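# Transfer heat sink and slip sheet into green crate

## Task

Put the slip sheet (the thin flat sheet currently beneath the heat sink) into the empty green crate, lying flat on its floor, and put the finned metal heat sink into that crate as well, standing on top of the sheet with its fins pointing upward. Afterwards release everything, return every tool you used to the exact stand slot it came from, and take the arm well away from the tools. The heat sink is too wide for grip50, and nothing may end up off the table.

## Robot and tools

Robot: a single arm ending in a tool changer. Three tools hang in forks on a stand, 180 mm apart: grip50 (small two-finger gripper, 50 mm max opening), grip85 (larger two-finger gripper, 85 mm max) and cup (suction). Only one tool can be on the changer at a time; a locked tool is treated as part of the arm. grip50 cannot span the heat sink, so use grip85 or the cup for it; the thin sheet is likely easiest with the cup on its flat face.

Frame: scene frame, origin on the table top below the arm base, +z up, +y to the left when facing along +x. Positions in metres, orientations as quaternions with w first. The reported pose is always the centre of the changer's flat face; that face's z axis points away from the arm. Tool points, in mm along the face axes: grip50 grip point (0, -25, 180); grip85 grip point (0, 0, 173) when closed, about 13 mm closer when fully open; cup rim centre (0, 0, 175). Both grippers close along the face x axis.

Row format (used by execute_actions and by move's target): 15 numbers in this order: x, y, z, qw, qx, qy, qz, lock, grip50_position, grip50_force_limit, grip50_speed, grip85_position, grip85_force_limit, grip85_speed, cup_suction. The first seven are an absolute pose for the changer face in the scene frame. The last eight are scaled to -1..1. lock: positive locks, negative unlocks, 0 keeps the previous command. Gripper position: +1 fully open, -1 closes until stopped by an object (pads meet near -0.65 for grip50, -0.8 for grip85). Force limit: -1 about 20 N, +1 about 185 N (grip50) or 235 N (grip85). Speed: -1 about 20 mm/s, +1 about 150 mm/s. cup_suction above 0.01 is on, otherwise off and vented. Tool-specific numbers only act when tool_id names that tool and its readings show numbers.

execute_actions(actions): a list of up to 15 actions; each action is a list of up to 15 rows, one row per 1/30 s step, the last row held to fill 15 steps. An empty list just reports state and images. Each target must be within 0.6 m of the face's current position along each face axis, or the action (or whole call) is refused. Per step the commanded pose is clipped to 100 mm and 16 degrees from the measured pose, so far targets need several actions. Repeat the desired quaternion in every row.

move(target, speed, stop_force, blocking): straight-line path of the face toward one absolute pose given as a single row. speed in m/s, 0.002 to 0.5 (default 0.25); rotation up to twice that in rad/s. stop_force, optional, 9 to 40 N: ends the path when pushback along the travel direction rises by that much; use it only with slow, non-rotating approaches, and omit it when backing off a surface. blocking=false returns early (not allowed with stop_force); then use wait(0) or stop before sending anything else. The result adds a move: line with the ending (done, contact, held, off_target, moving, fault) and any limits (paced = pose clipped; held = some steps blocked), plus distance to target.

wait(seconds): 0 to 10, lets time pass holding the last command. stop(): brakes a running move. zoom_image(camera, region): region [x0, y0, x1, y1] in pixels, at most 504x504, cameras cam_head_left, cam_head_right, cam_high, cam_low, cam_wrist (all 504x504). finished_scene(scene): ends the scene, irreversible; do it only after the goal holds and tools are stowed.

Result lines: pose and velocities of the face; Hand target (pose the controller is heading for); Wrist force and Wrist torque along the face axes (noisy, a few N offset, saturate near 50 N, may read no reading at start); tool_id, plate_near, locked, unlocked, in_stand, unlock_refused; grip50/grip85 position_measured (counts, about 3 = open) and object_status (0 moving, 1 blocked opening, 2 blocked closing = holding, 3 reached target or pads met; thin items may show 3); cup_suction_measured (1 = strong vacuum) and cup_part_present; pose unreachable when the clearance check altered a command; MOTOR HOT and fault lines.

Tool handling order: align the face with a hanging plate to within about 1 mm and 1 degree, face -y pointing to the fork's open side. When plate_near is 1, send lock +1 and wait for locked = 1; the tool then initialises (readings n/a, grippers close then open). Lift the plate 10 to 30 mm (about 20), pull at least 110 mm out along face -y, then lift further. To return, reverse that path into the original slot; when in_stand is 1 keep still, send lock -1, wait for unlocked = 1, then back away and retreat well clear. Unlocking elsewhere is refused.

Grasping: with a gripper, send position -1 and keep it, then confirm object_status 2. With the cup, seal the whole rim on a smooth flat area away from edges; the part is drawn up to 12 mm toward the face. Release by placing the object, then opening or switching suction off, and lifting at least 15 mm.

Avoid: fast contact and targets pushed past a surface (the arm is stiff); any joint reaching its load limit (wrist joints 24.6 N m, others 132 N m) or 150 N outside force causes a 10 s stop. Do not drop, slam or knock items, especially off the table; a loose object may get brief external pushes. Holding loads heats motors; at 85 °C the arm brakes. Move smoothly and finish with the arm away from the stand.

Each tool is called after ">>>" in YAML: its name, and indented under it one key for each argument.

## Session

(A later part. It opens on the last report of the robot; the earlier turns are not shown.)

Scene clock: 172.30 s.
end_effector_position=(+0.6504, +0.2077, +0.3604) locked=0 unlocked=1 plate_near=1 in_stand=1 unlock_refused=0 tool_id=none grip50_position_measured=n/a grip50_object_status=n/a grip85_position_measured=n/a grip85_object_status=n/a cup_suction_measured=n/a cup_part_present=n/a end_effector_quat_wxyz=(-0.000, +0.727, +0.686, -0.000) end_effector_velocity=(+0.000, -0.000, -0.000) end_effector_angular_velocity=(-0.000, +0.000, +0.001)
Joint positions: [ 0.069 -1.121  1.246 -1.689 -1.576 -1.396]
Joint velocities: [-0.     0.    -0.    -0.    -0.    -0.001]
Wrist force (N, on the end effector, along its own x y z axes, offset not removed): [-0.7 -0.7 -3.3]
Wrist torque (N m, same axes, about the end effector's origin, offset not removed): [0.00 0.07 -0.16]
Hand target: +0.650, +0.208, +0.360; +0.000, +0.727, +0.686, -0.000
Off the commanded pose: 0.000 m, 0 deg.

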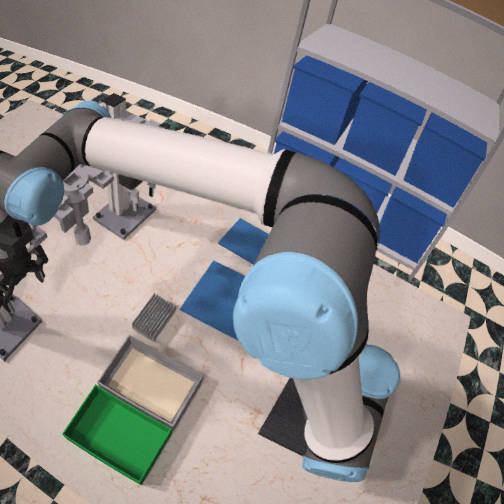

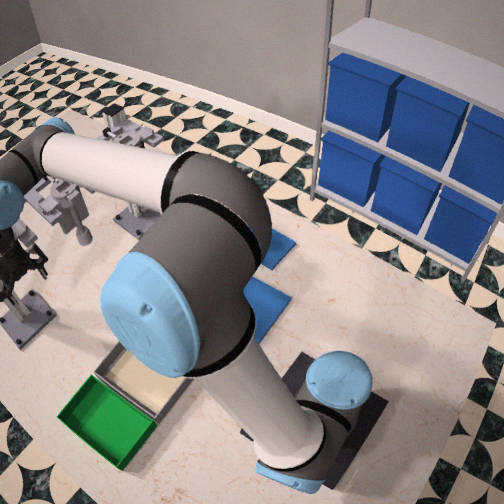

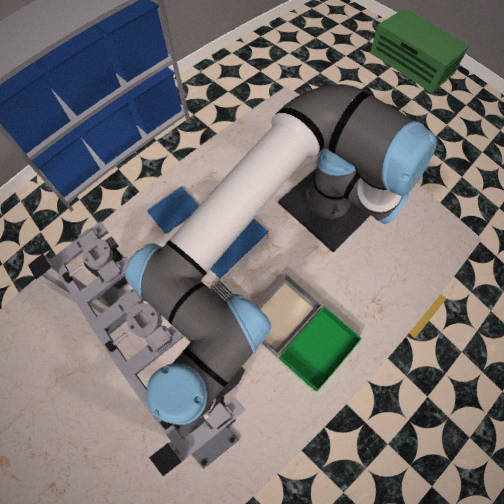

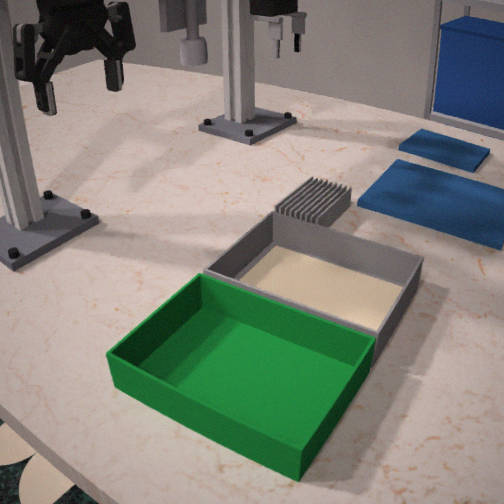

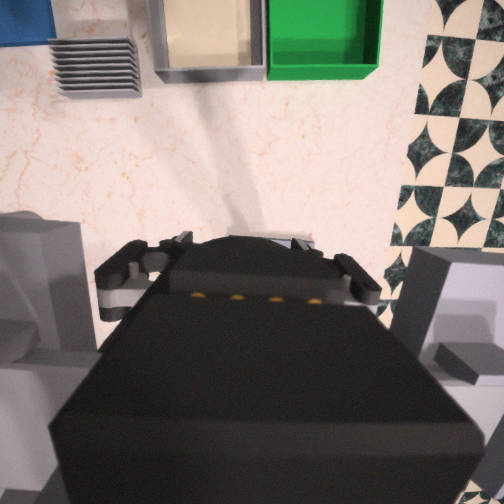

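>>> move:
  target: [0.6504,0.2077,0.385,0,0.7273,0.6863,0,0,0,0,0,0,0,0,0]
  speed: 0.04

>>> move:
  target: [0.6400,0.0280,0.380,0,0.7273,0.6863,0,0,0,0,0,0,0,0,0]
  speed: 0.2

>>> move:
  target: [0.6400,0.0280,0.374,0,0.7273,0.6863,0,0,0,0,0,0,0,0,0]
  speed: 0.02

>>> move:
  target: [0.6400,0.0280,0.3595,0,0.7273,0.6863,0,0,0,0,0,0,0,0,0]
  speed: 0.004
  stop_force: 10

Scene clock: 178.23 s.
end_effector_position=(+0.6504, +0.2077, +0.3848) locked=0 unlocked=1 plate_near=0 in_stand=0 unlock_refused=0 tool_id=none grip50_position_measured=n/a grip50_object_status=n/a grip85_position_measured=n/a grip85_object_status=n/a cup_suction_measured=n/a cup_part_present=n/a end_effector_quat_wxyz=(+0.000, +0.727, +0.686, +0.000) end_effector_velocity=(+0.000, +0.000, +0.002) end_effector_angular_velocity=(+0.000, +0.000, +0.001)
Joint positions: [ 0.069 -1.126  1.192 -1.629 -1.576 -1.396]
Joint velocities: [ 0.     0.    -0.005  0.005  0.    -0.001]
Wrist force (N, on the end effector, along its own x y z axes, offset not removed): [-1.8 0.1 -3.2]
Wrist torque (N m, same axes, about the end effector's origin, offset not removed): [0.00 0.11 -0.14]
Hand target: +0.650, +0.208, +0.385; +0.000, +0.727, +0.686, +0.000
Off the commanded pose: 0.000 m, 0 deg.
move: done

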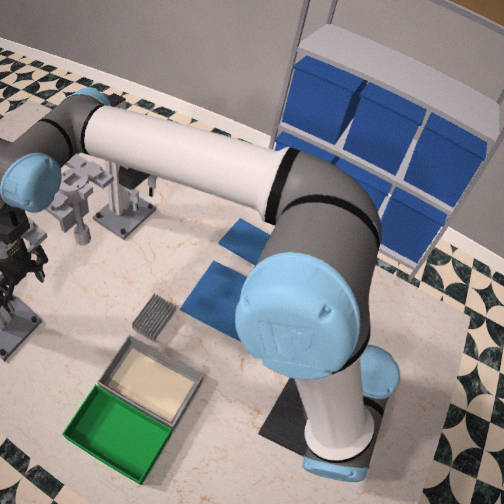

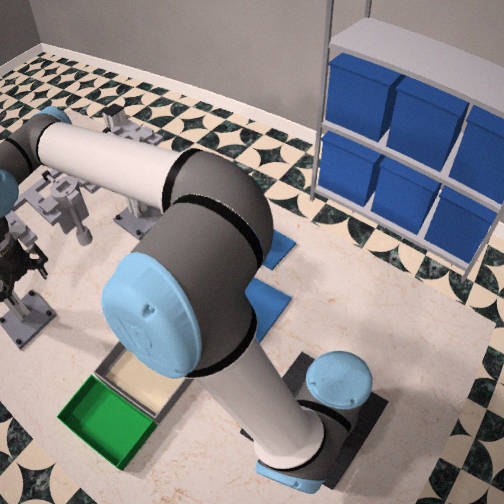

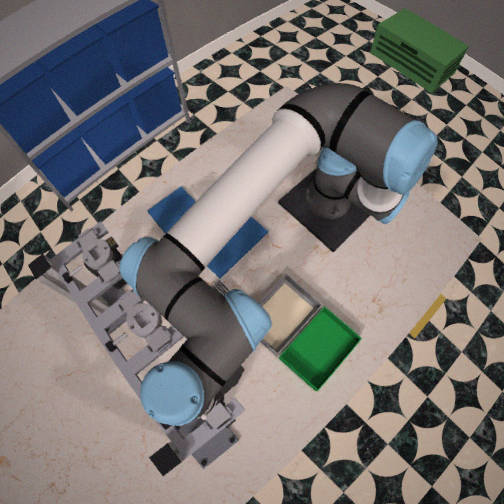

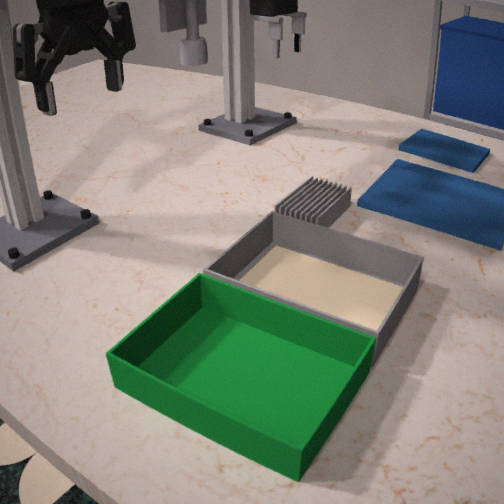

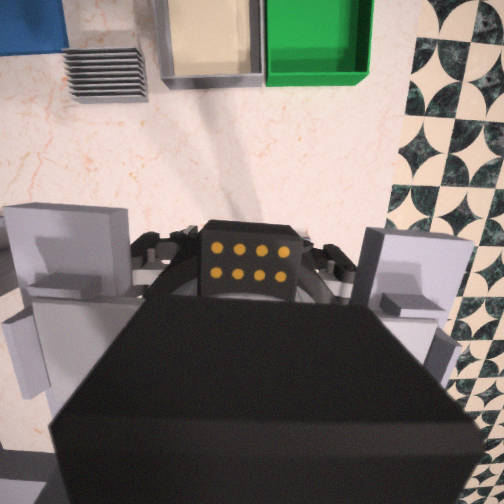

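Scene clock: 179.70 s.
end_effector_position=(+0.6399, +0.0282, +0.3800) locked=0 unlocked=1 plate_near=0 in_stand=0 unlock_refused=0 tool_id=none grip50_position_measured=n/a grip50_object_status=n/a grip85_position_measured=n/a grip85_object_status=n/a cup_suction_measured=n/a cup_part_present=n/a end_effector_quat_wxyz=(-0.000, +0.727, +0.686, +0.000) end_effector_velocity=(-0.000, -0.002, -0.000) end_effector_angular_velocity=(-0.000, +0.000, +0.000)
Joint positions: [-0.208 -1.233  1.352 -1.685 -1.578 -1.672]
Joint velocities: [-0.003 -0.     0.001 -0.    -0.    -0.003]
Wrist force (N, on the end effector, along its own x y z axes, offset not removed): [-2.0 1.7 -2.3]
Wrist torque (N m, same axes, about the end effector's origin, offset not removed): [0.15 0.13 -0.27]
Hand target: +0.640, +0.028, +0.380; -0.000, +0.727, +0.686, +0.000
Off the commanded pose: 0.000 m, 0 deg.
move: done

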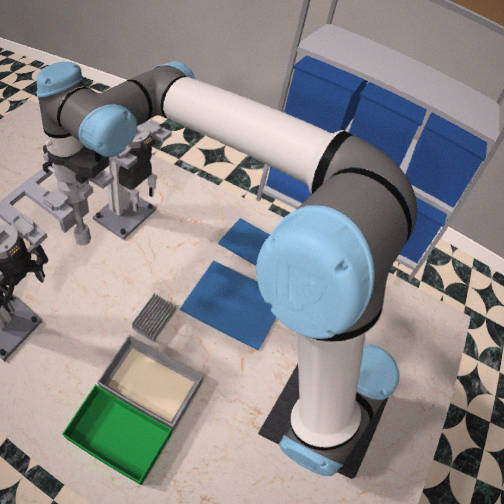

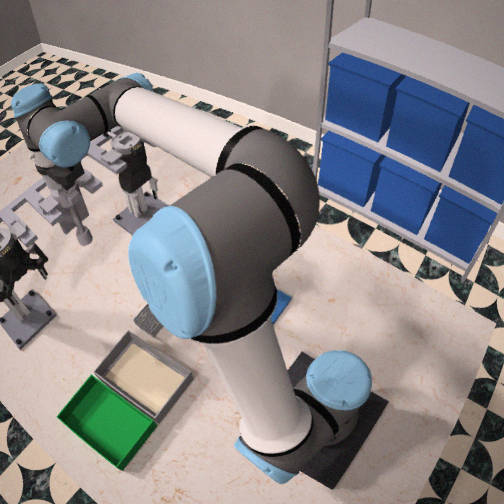

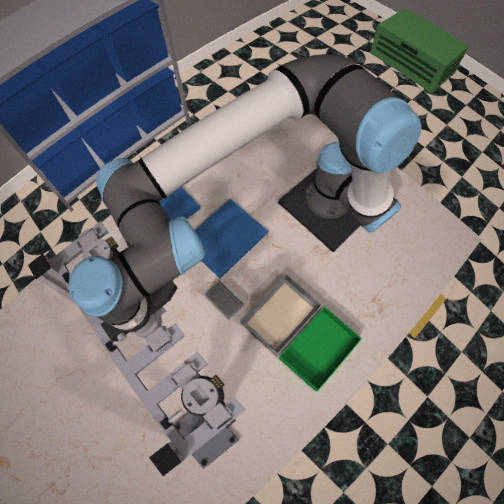

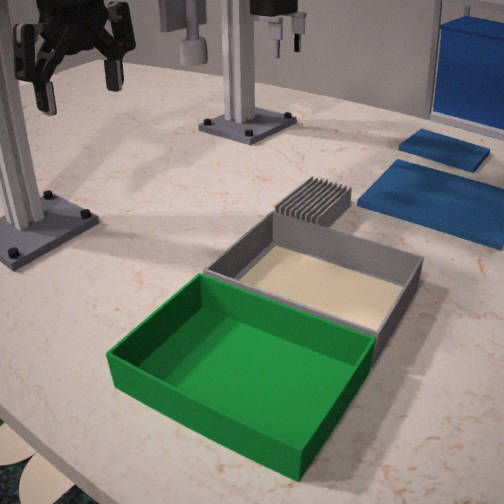

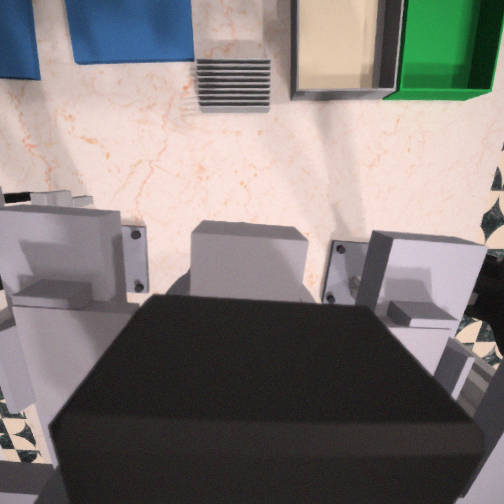

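Scene clock: 180.40 s.
end_effector_position=(+0.6400, +0.0280, +0.3742) locked=0 unlocked=1 plate_near=0 in_stand=0 unlock_refused=0 tool_id=none grip50_position_measured=n/a grip50_object_status=n/a grip85_position_measured=n/a grip85_object_status=n/a cup_suction_measured=n/a cup_part_present=n/a end_effector_quat_wxyz=(-0.000, +0.727, +0.686, +0.000) end_effector_velocity=(-0.000, -0.000, -0.002) end_effector_angular_velocity=(-0.000, -0.000, -0.000)
Joint positions: [-0.208 -1.231  1.365 -1.699 -1.578 -1.673]
Joint velocities: [-0.     0.     0.005 -0.006 -0.     0.   ]
Wrist force (N, on the end effector, along its own x y z axes, offset not removed): [0.6 -0.1 -3.0]
Wrist torque (N m, same axes, about the end effector's origin, offset not removed): [-0.04 -0.03 -0.20]
Hand target: +0.640, +0.028, +0.374; -0.000, +0.727, +0.686, -0.000
Off the commanded pose: 0.000 m, 0 deg.
move: done

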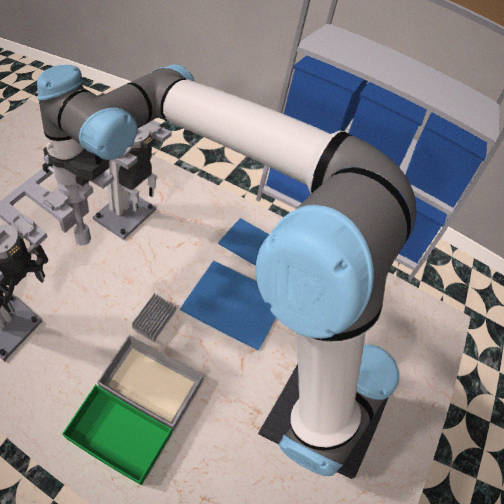

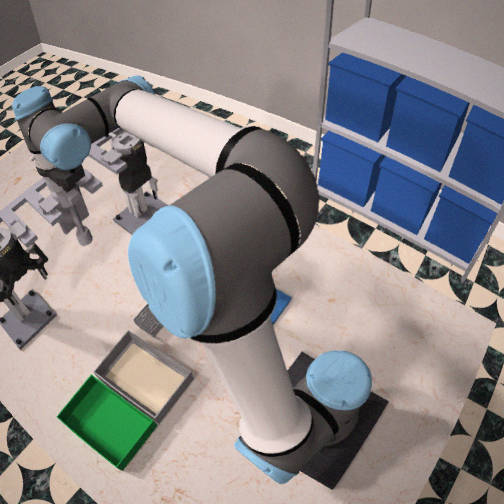

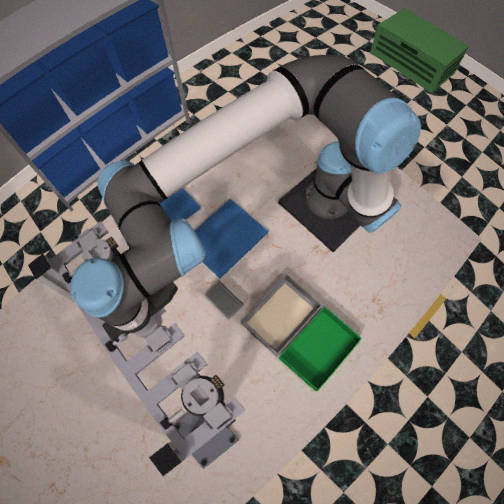

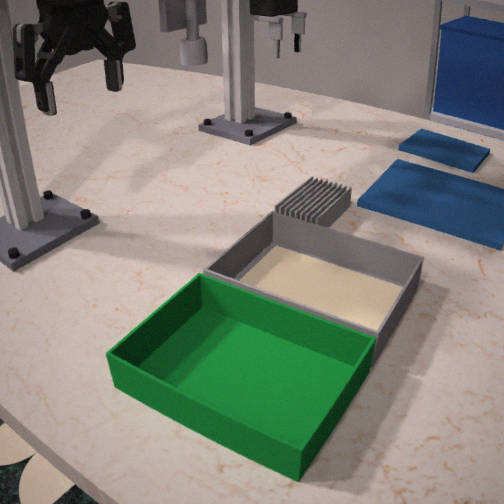

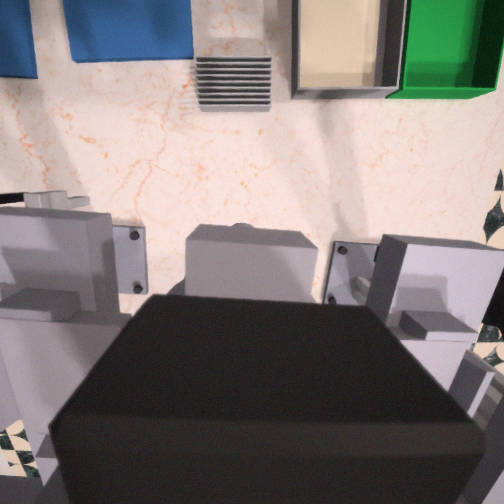

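Scene clock: 184.30 s.
end_effector_position=(+0.6400, +0.0280, +0.3596) locked=0 unlocked=1 plate_near=1 in_stand=1 unlock_refused=0 tool_id=none grip50_position_measured=n/a grip50_object_status=n/a grip85_position_measured=n/a grip85_object_status=n/a cup_suction_measured=n/a cup_part_present=n/a end_effector_quat_wxyz=(+0.000, +0.727, +0.686, +0.000) end_effector_velocity=(-0.000, -0.000, -0.000) end_effector_angular_velocity=(-0.000, -0.001, +0.000)
Joint positions: [-0.208 -1.226  1.396 -1.735 -1.578 -1.673]
Joint velocities: [ 0.    -0.     0.002 -0.002 -0.    -0.   ]
Wrist force (N, on the end effector, along its own x y z axes, offset not removed): [-1.3 -0.2 -10.6]
Wrist torque (N m, same axes, about the end effector's origin, offset not removed): [0.10 -0.14 -0.16]
Hand target: +0.640, +0.028, +0.360; -0.000, +0.727, +0.686, -0.000
Off the commanded pose: 0.000 m, 0 deg.
move: done

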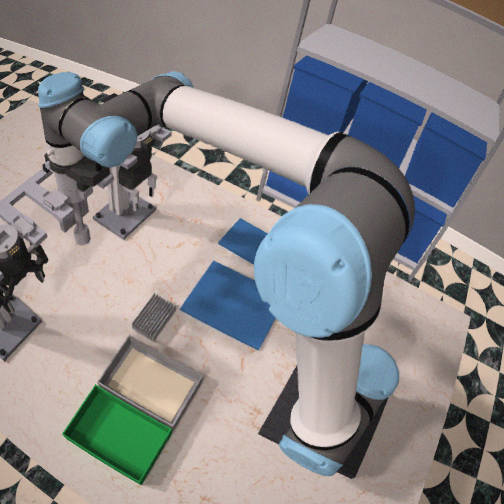

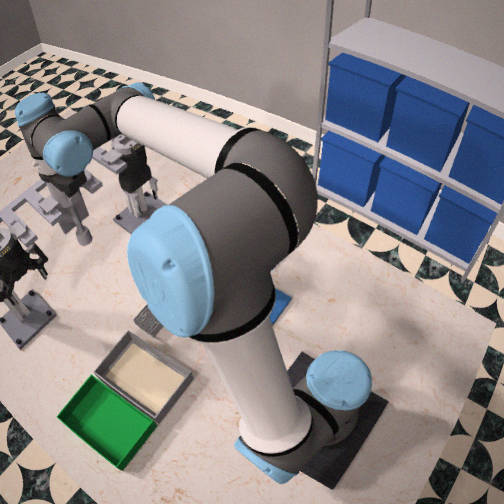

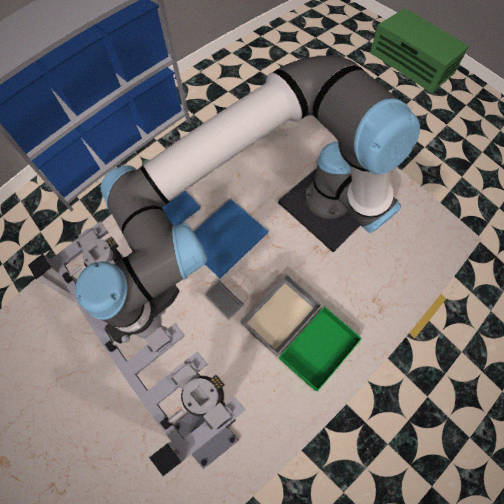

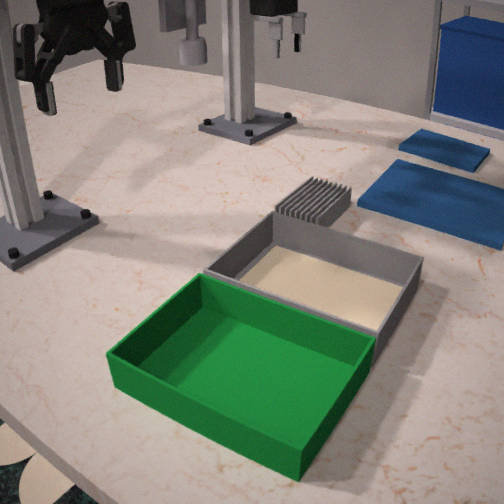

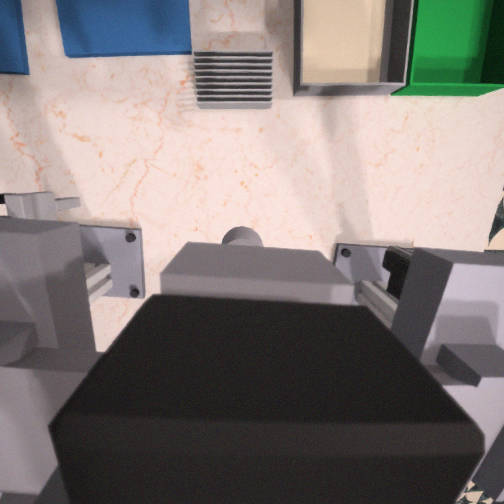

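>>> execute_actions:
  actions:
    - [[0.64,0.028,0.36,0,0.7273,0.6863,0,1,0,0,0,0,0,0,0]]
    - [[0.64,0.028,0.36,0,0.7273,0.6863,0,1,0,0,0,0,0,0,0]]
    - [[0.64,0.028,0.36,0,0.7273,0.6863,0,1,0,0,0,0,0,0,0]]

>>> move:
  target: [0.64,0.028,0.38,0,0.7273,0.6863,0,0,0,0,0,0,0,0,0]
  speed: 0.03

>>> move:
  target: [0.5102,0.0355,0.38,0,0.7273,0.6863,0,0,0,0,0,0,0,0,0]
  speed: 0.12

>>> move:
  target: [0.375,0.29,0.28,0,0.6965,0.7175,0,0,0,0,0,0,0,0,0]
  speed: 0.25

>>> move:
  target: [0.379,0.155,0.28,0,0.6965,0.7175,0,0,0,0,0,0,0,0,0]
  speed: 0.2

Scene clock: 193.00 s.
end_effector_position=(+0.6400, +0.0280, +0.3600) locked=1 unlocked=0 plate_near=1 in_stand=1 unlock_refused=0 tool_id=cup grip50_position_measured=n/a grip50_object_status=n/a grip85_position_measured=n/a grip85_object_status=n/a cup_suction_measured=n/a cup_part_present=n/a end_effector_quat_wxyz=(-0.000, +0.727, +0.686, -0.000) end_effector_velocity=(-0.000, +0.000, -0.000) end_effector_angular_velocity=(+0.000, +0.000, -0.001)
Joint positions: [-0.208 -1.226  1.395 -1.734 -1.578 -1.673]
Joint velocities: [-0.     0.     0.     0.     0.     0.001]
Wrist force (N, on the end effector, along its own x y z axes, offset not removed): [2.0 0.4 -2.1]
Wrist torque (N m, same axes, about the end effector's origin, offset not removed): [0.04 -0.11 -0.24]
Hand target: +0.640, +0.028, +0.360; -0.000, +0.727, +0.686, -0.000
Off the commanded pose: 0.000 m, 0 deg.

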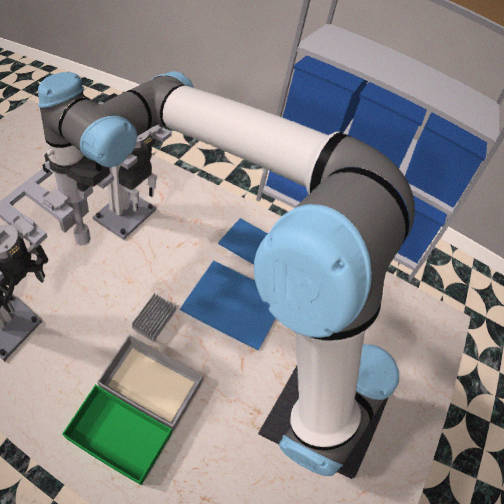

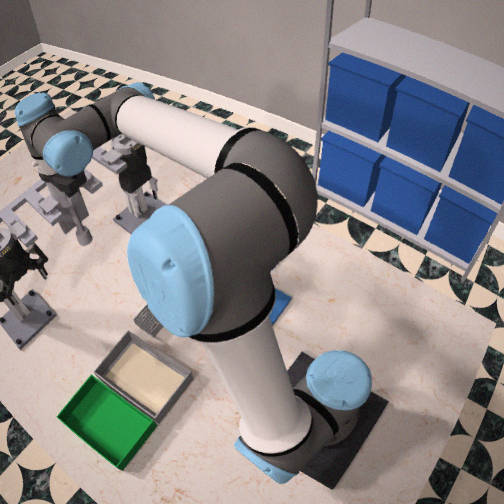

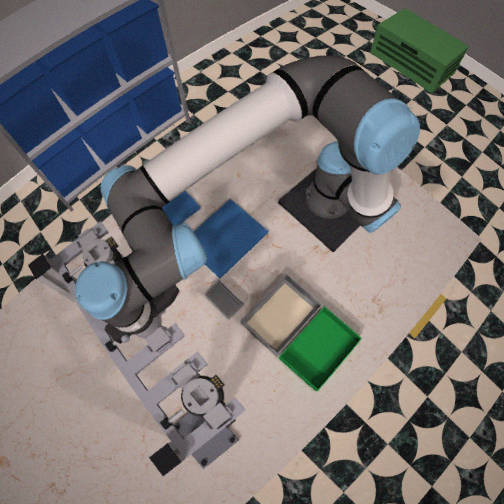

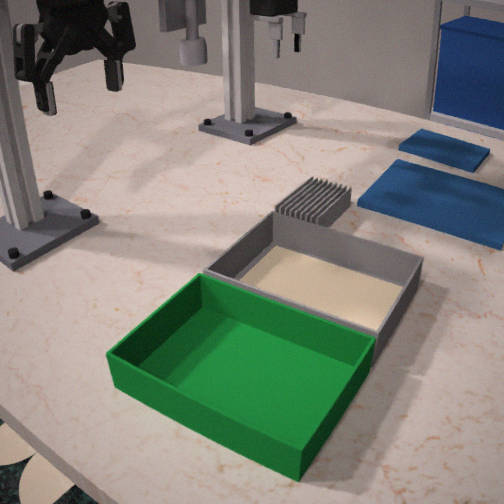

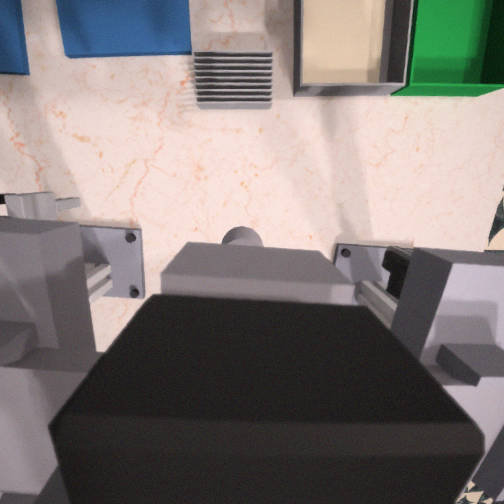

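Scene clock: 194.00 s.
end_effector_position=(+0.6400, +0.0280, +0.3798) locked=1 unlocked=0 plate_near=1 in_stand=0 unlock_refused=0 tool_id=cup grip50_position_measured=n/a grip50_object_status=n/a grip85_position_measured=n/a grip85_object_status=n/a cup_suction_measured=0.01 cup_part_present=0 end_effector_quat_wxyz=(+0.000, +0.727, +0.686, +0.000) end_effector_velocity=(+0.000, +0.000, +0.002) end_effector_angular_velocity=(+0.000, -0.000, +0.000)
Joint positions: [-0.208 -1.233  1.352 -1.685 -1.578 -1.673]
Joint velocities: [ 0.    -0.001 -0.005  0.005  0.    -0.   ]
Wrist force (N, on the end effector, along its own x y z axes, offset not removed): [-0.3 -1.6 -3.5]
Wrist torque (N m, same axes, about the end effector's origin, offset not removed): [-0.04 0.19 -0.18]
Hand target: +0.640, +0.028, +0.380; +0.000, +0.727, +0.686, +0.000
Off the commanded pose: 0.000 m, 0 deg.
move: done

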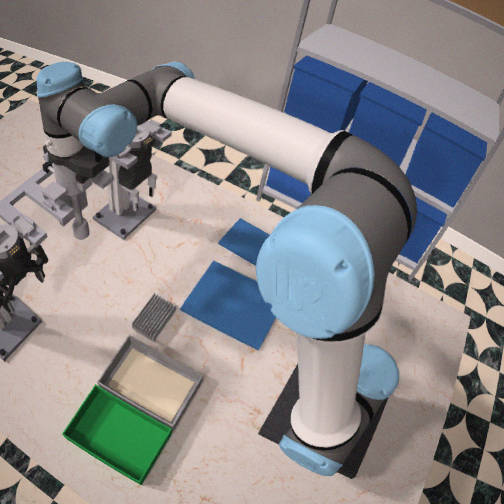

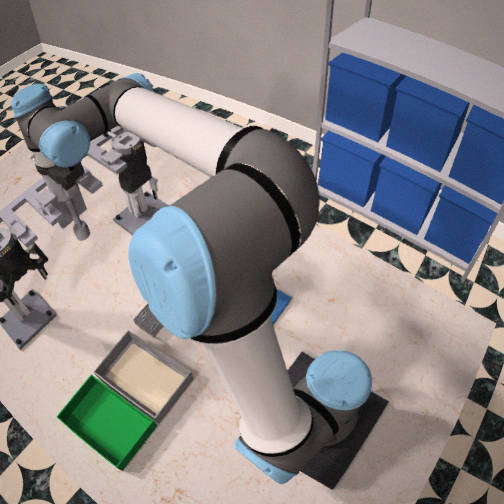

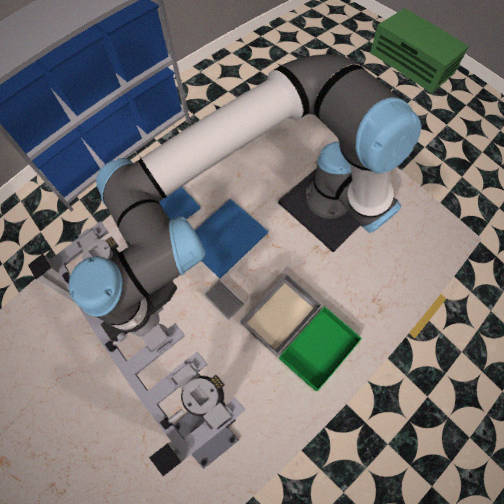

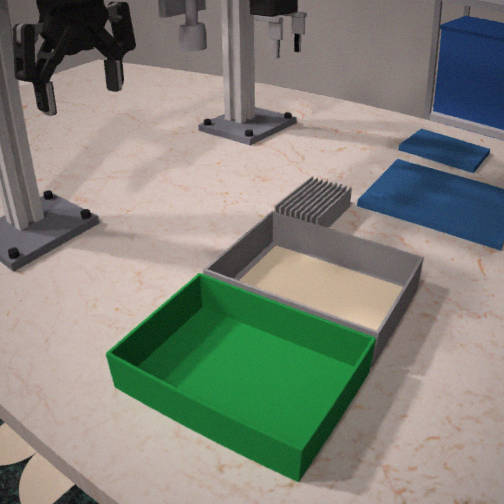

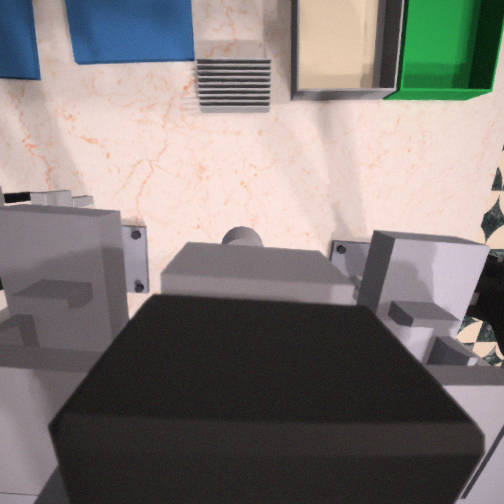

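Scene clock: 195.57 s.
end_effector_position=(+0.5104, +0.0356, +0.3801) locked=1 unlocked=0 plate_near=1 in_stand=0 unlock_refused=0 tool_id=cup grip50_position_measured=n/a grip50_object_status=n/a grip85_position_measured=n/a grip85_object_status=n/a cup_suction_measured=0.01 cup_part_present=0 end_effector_quat_wxyz=(-0.000, +0.727, +0.686, -0.000) end_effector_velocity=(-0.002, -0.000, +0.000) end_effector_angular_velocity=(-0.000, -0.000, -0.000)
Joint positions: [-0.234 -1.543  1.722 -1.745 -1.578 -1.699]
Joint velocities: [-0.001 -0.005  0.005  0.    -0.    -0.001]
Wrist force (N, on the end effector, along its own x y z axes, offset not removed): [-0.6 -0.3 -2.9]
Wrist torque (N m, same axes, about the end effector's origin, offset not removed): [-0.14 0.06 -0.17]
Hand target: +0.510, +0.036, +0.380; -0.000, +0.727, +0.686, +0.000
Off the commanded pose: 0.000 m, 0 deg.
move: done

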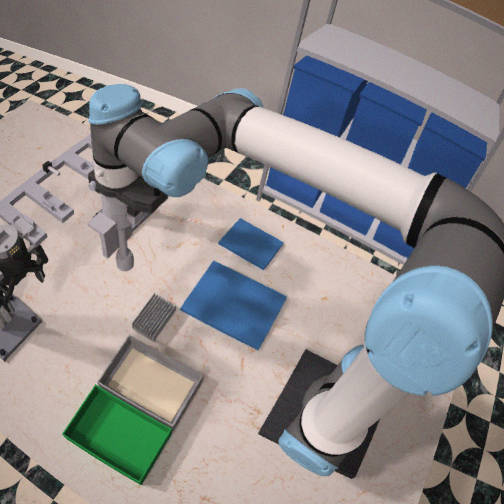

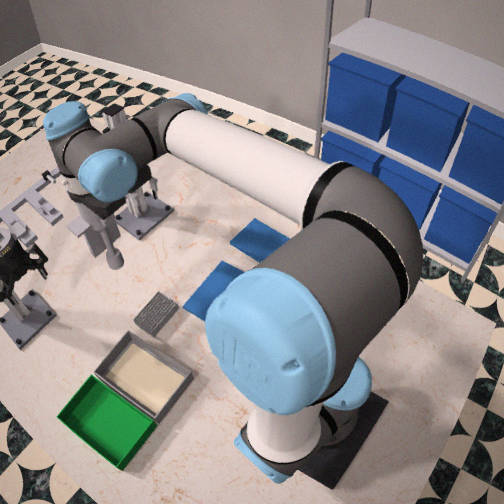

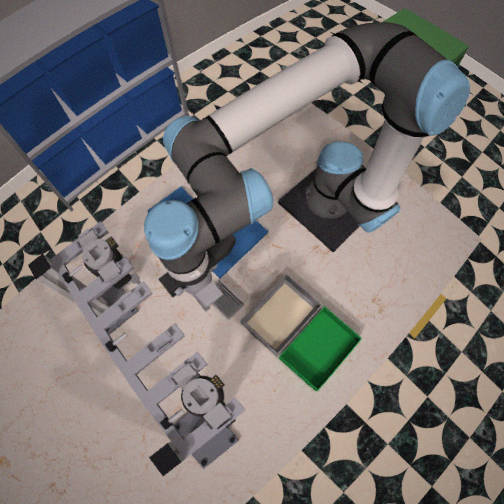

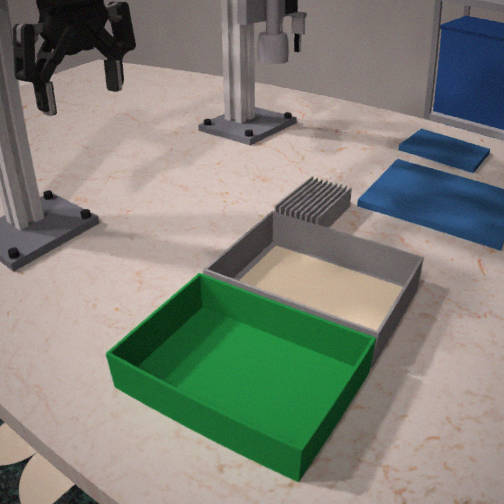

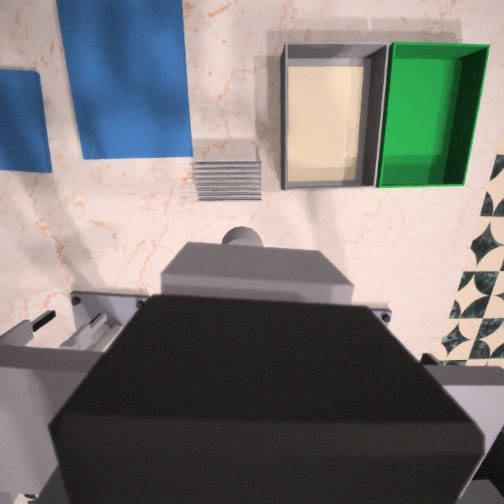

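Scene clock: 197.40 s.
end_effector_position=(+0.3750, +0.2898, +0.2801) locked=1 unlocked=0 plate_near=1 in_stand=0 unlock_refused=0 tool_id=cup grip50_position_measured=n/a grip50_object_status=n/a grip85_position_measured=n/a grip85_object_status=n/a cup_suction_measured=0.01 cup_part_present=0 end_effector_quat_wxyz=(+0.000, +0.697, +0.718, -0.000) end_effector_velocity=(-0.000, +0.001, -0.000) end_effector_angular_velocity=(-0.001, -0.000, -0.000)
Joint positions: [ 0.329 -1.558  2.007 -2.012 -1.575 -1.224]
Joint velocities: [ 0.004  0.002 -0.001 -0.001 -0.001  0.004]
Wrist force (N, on the end effector, along its own x y z axes, offset not removed): [1.8 -1.8 -1.3]
Wrist torque (N m, same axes, about the end effector's origin, offset not removed): [0.02 -0.04 -0.04]
Hand target: +0.375, +0.290, +0.280; +0.000, +0.697, +0.718, -0.000
Off the commanded pose: 0.000 m, 0 deg.
move: done

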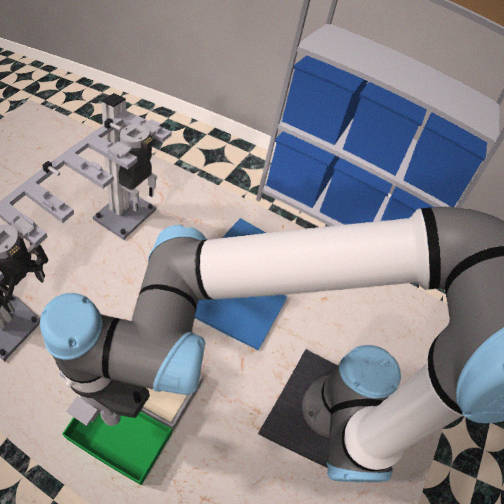

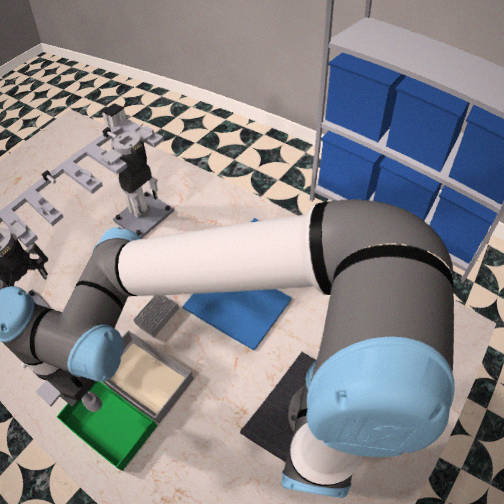

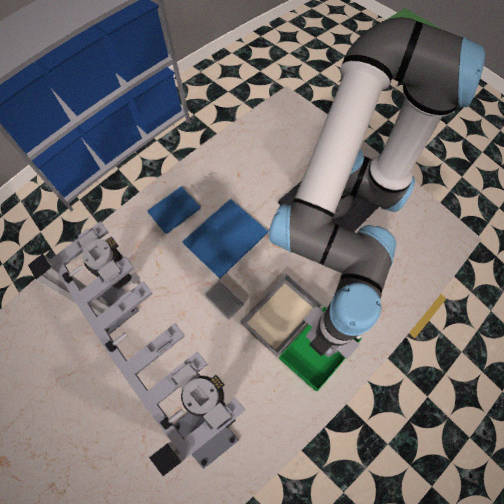

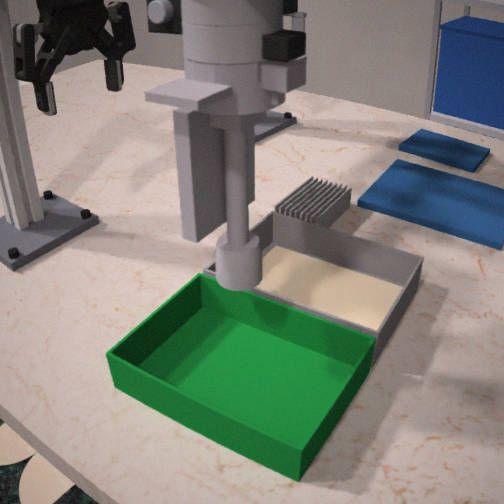

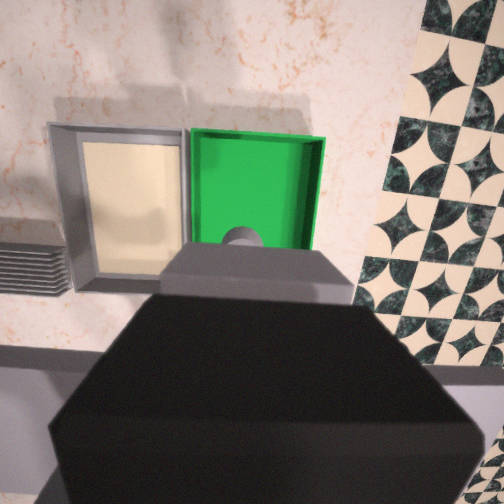

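Scene clock: 198.67 s.
end_effector_position=(+0.3789, +0.1553, +0.2800) locked=1 unlocked=0 plate_near=1 in_stand=0 unlock_refused=0 tool_id=cup grip50_position_measured=n/a grip50_object_status=n/a grip85_position_measured=n/a grip85_object_status=n/a cup_suction_measured=0.01 cup_part_present=0 end_effector_quat_wxyz=(-0.000, +0.697, +0.718, +0.000) end_effector_velocity=(+0.000, -0.002, +0.000) end_effector_angular_velocity=(+0.000, -0.000, +0.000)
Joint positions: [ 0.016 -1.724  2.157 -1.998 -1.576 -1.537]
Joint velocities: [-0.004 -0.002  0.001  0.     0.    -0.005]
Wrist force (N, on the end effector, along its own x y z axes, offset not removed): [0.5 -0.6 -2.3]
Wrist torque (N m, same axes, about the end effector's origin, offset not removed): [0.06 0.14 -0.02]
Hand target: +0.379, +0.155, +0.280; -0.000, +0.697, +0.718, +0.000
Off the commanded pose: 0.000 m, 0 deg.
move: done

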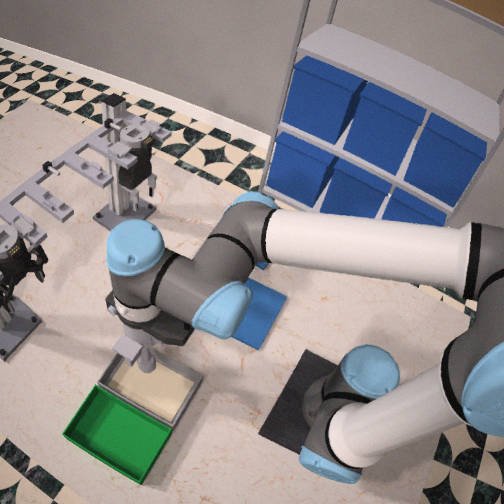

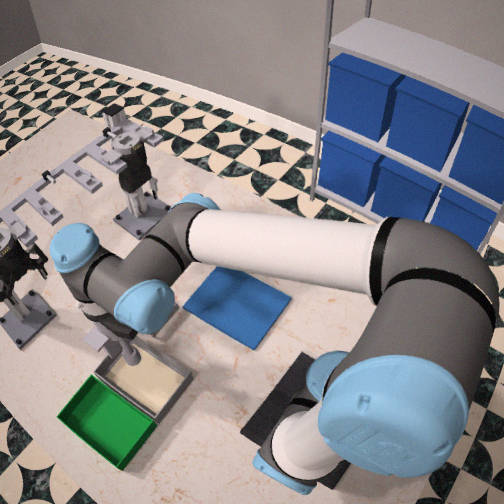

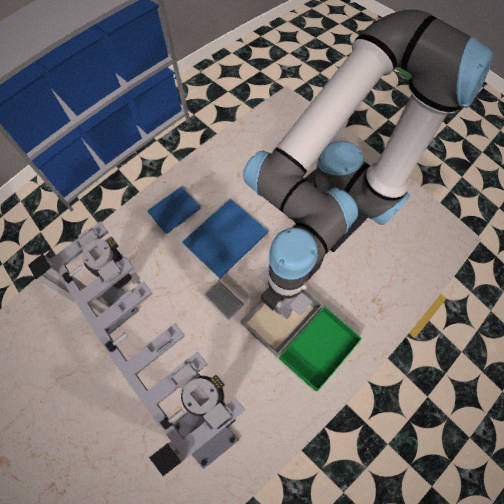

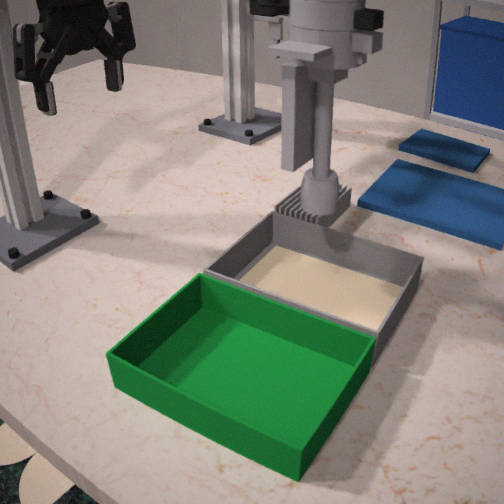

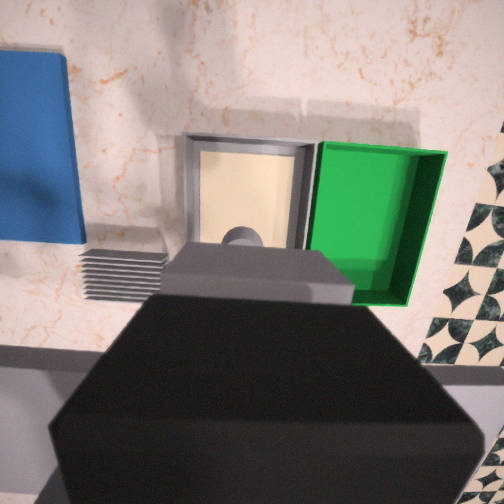

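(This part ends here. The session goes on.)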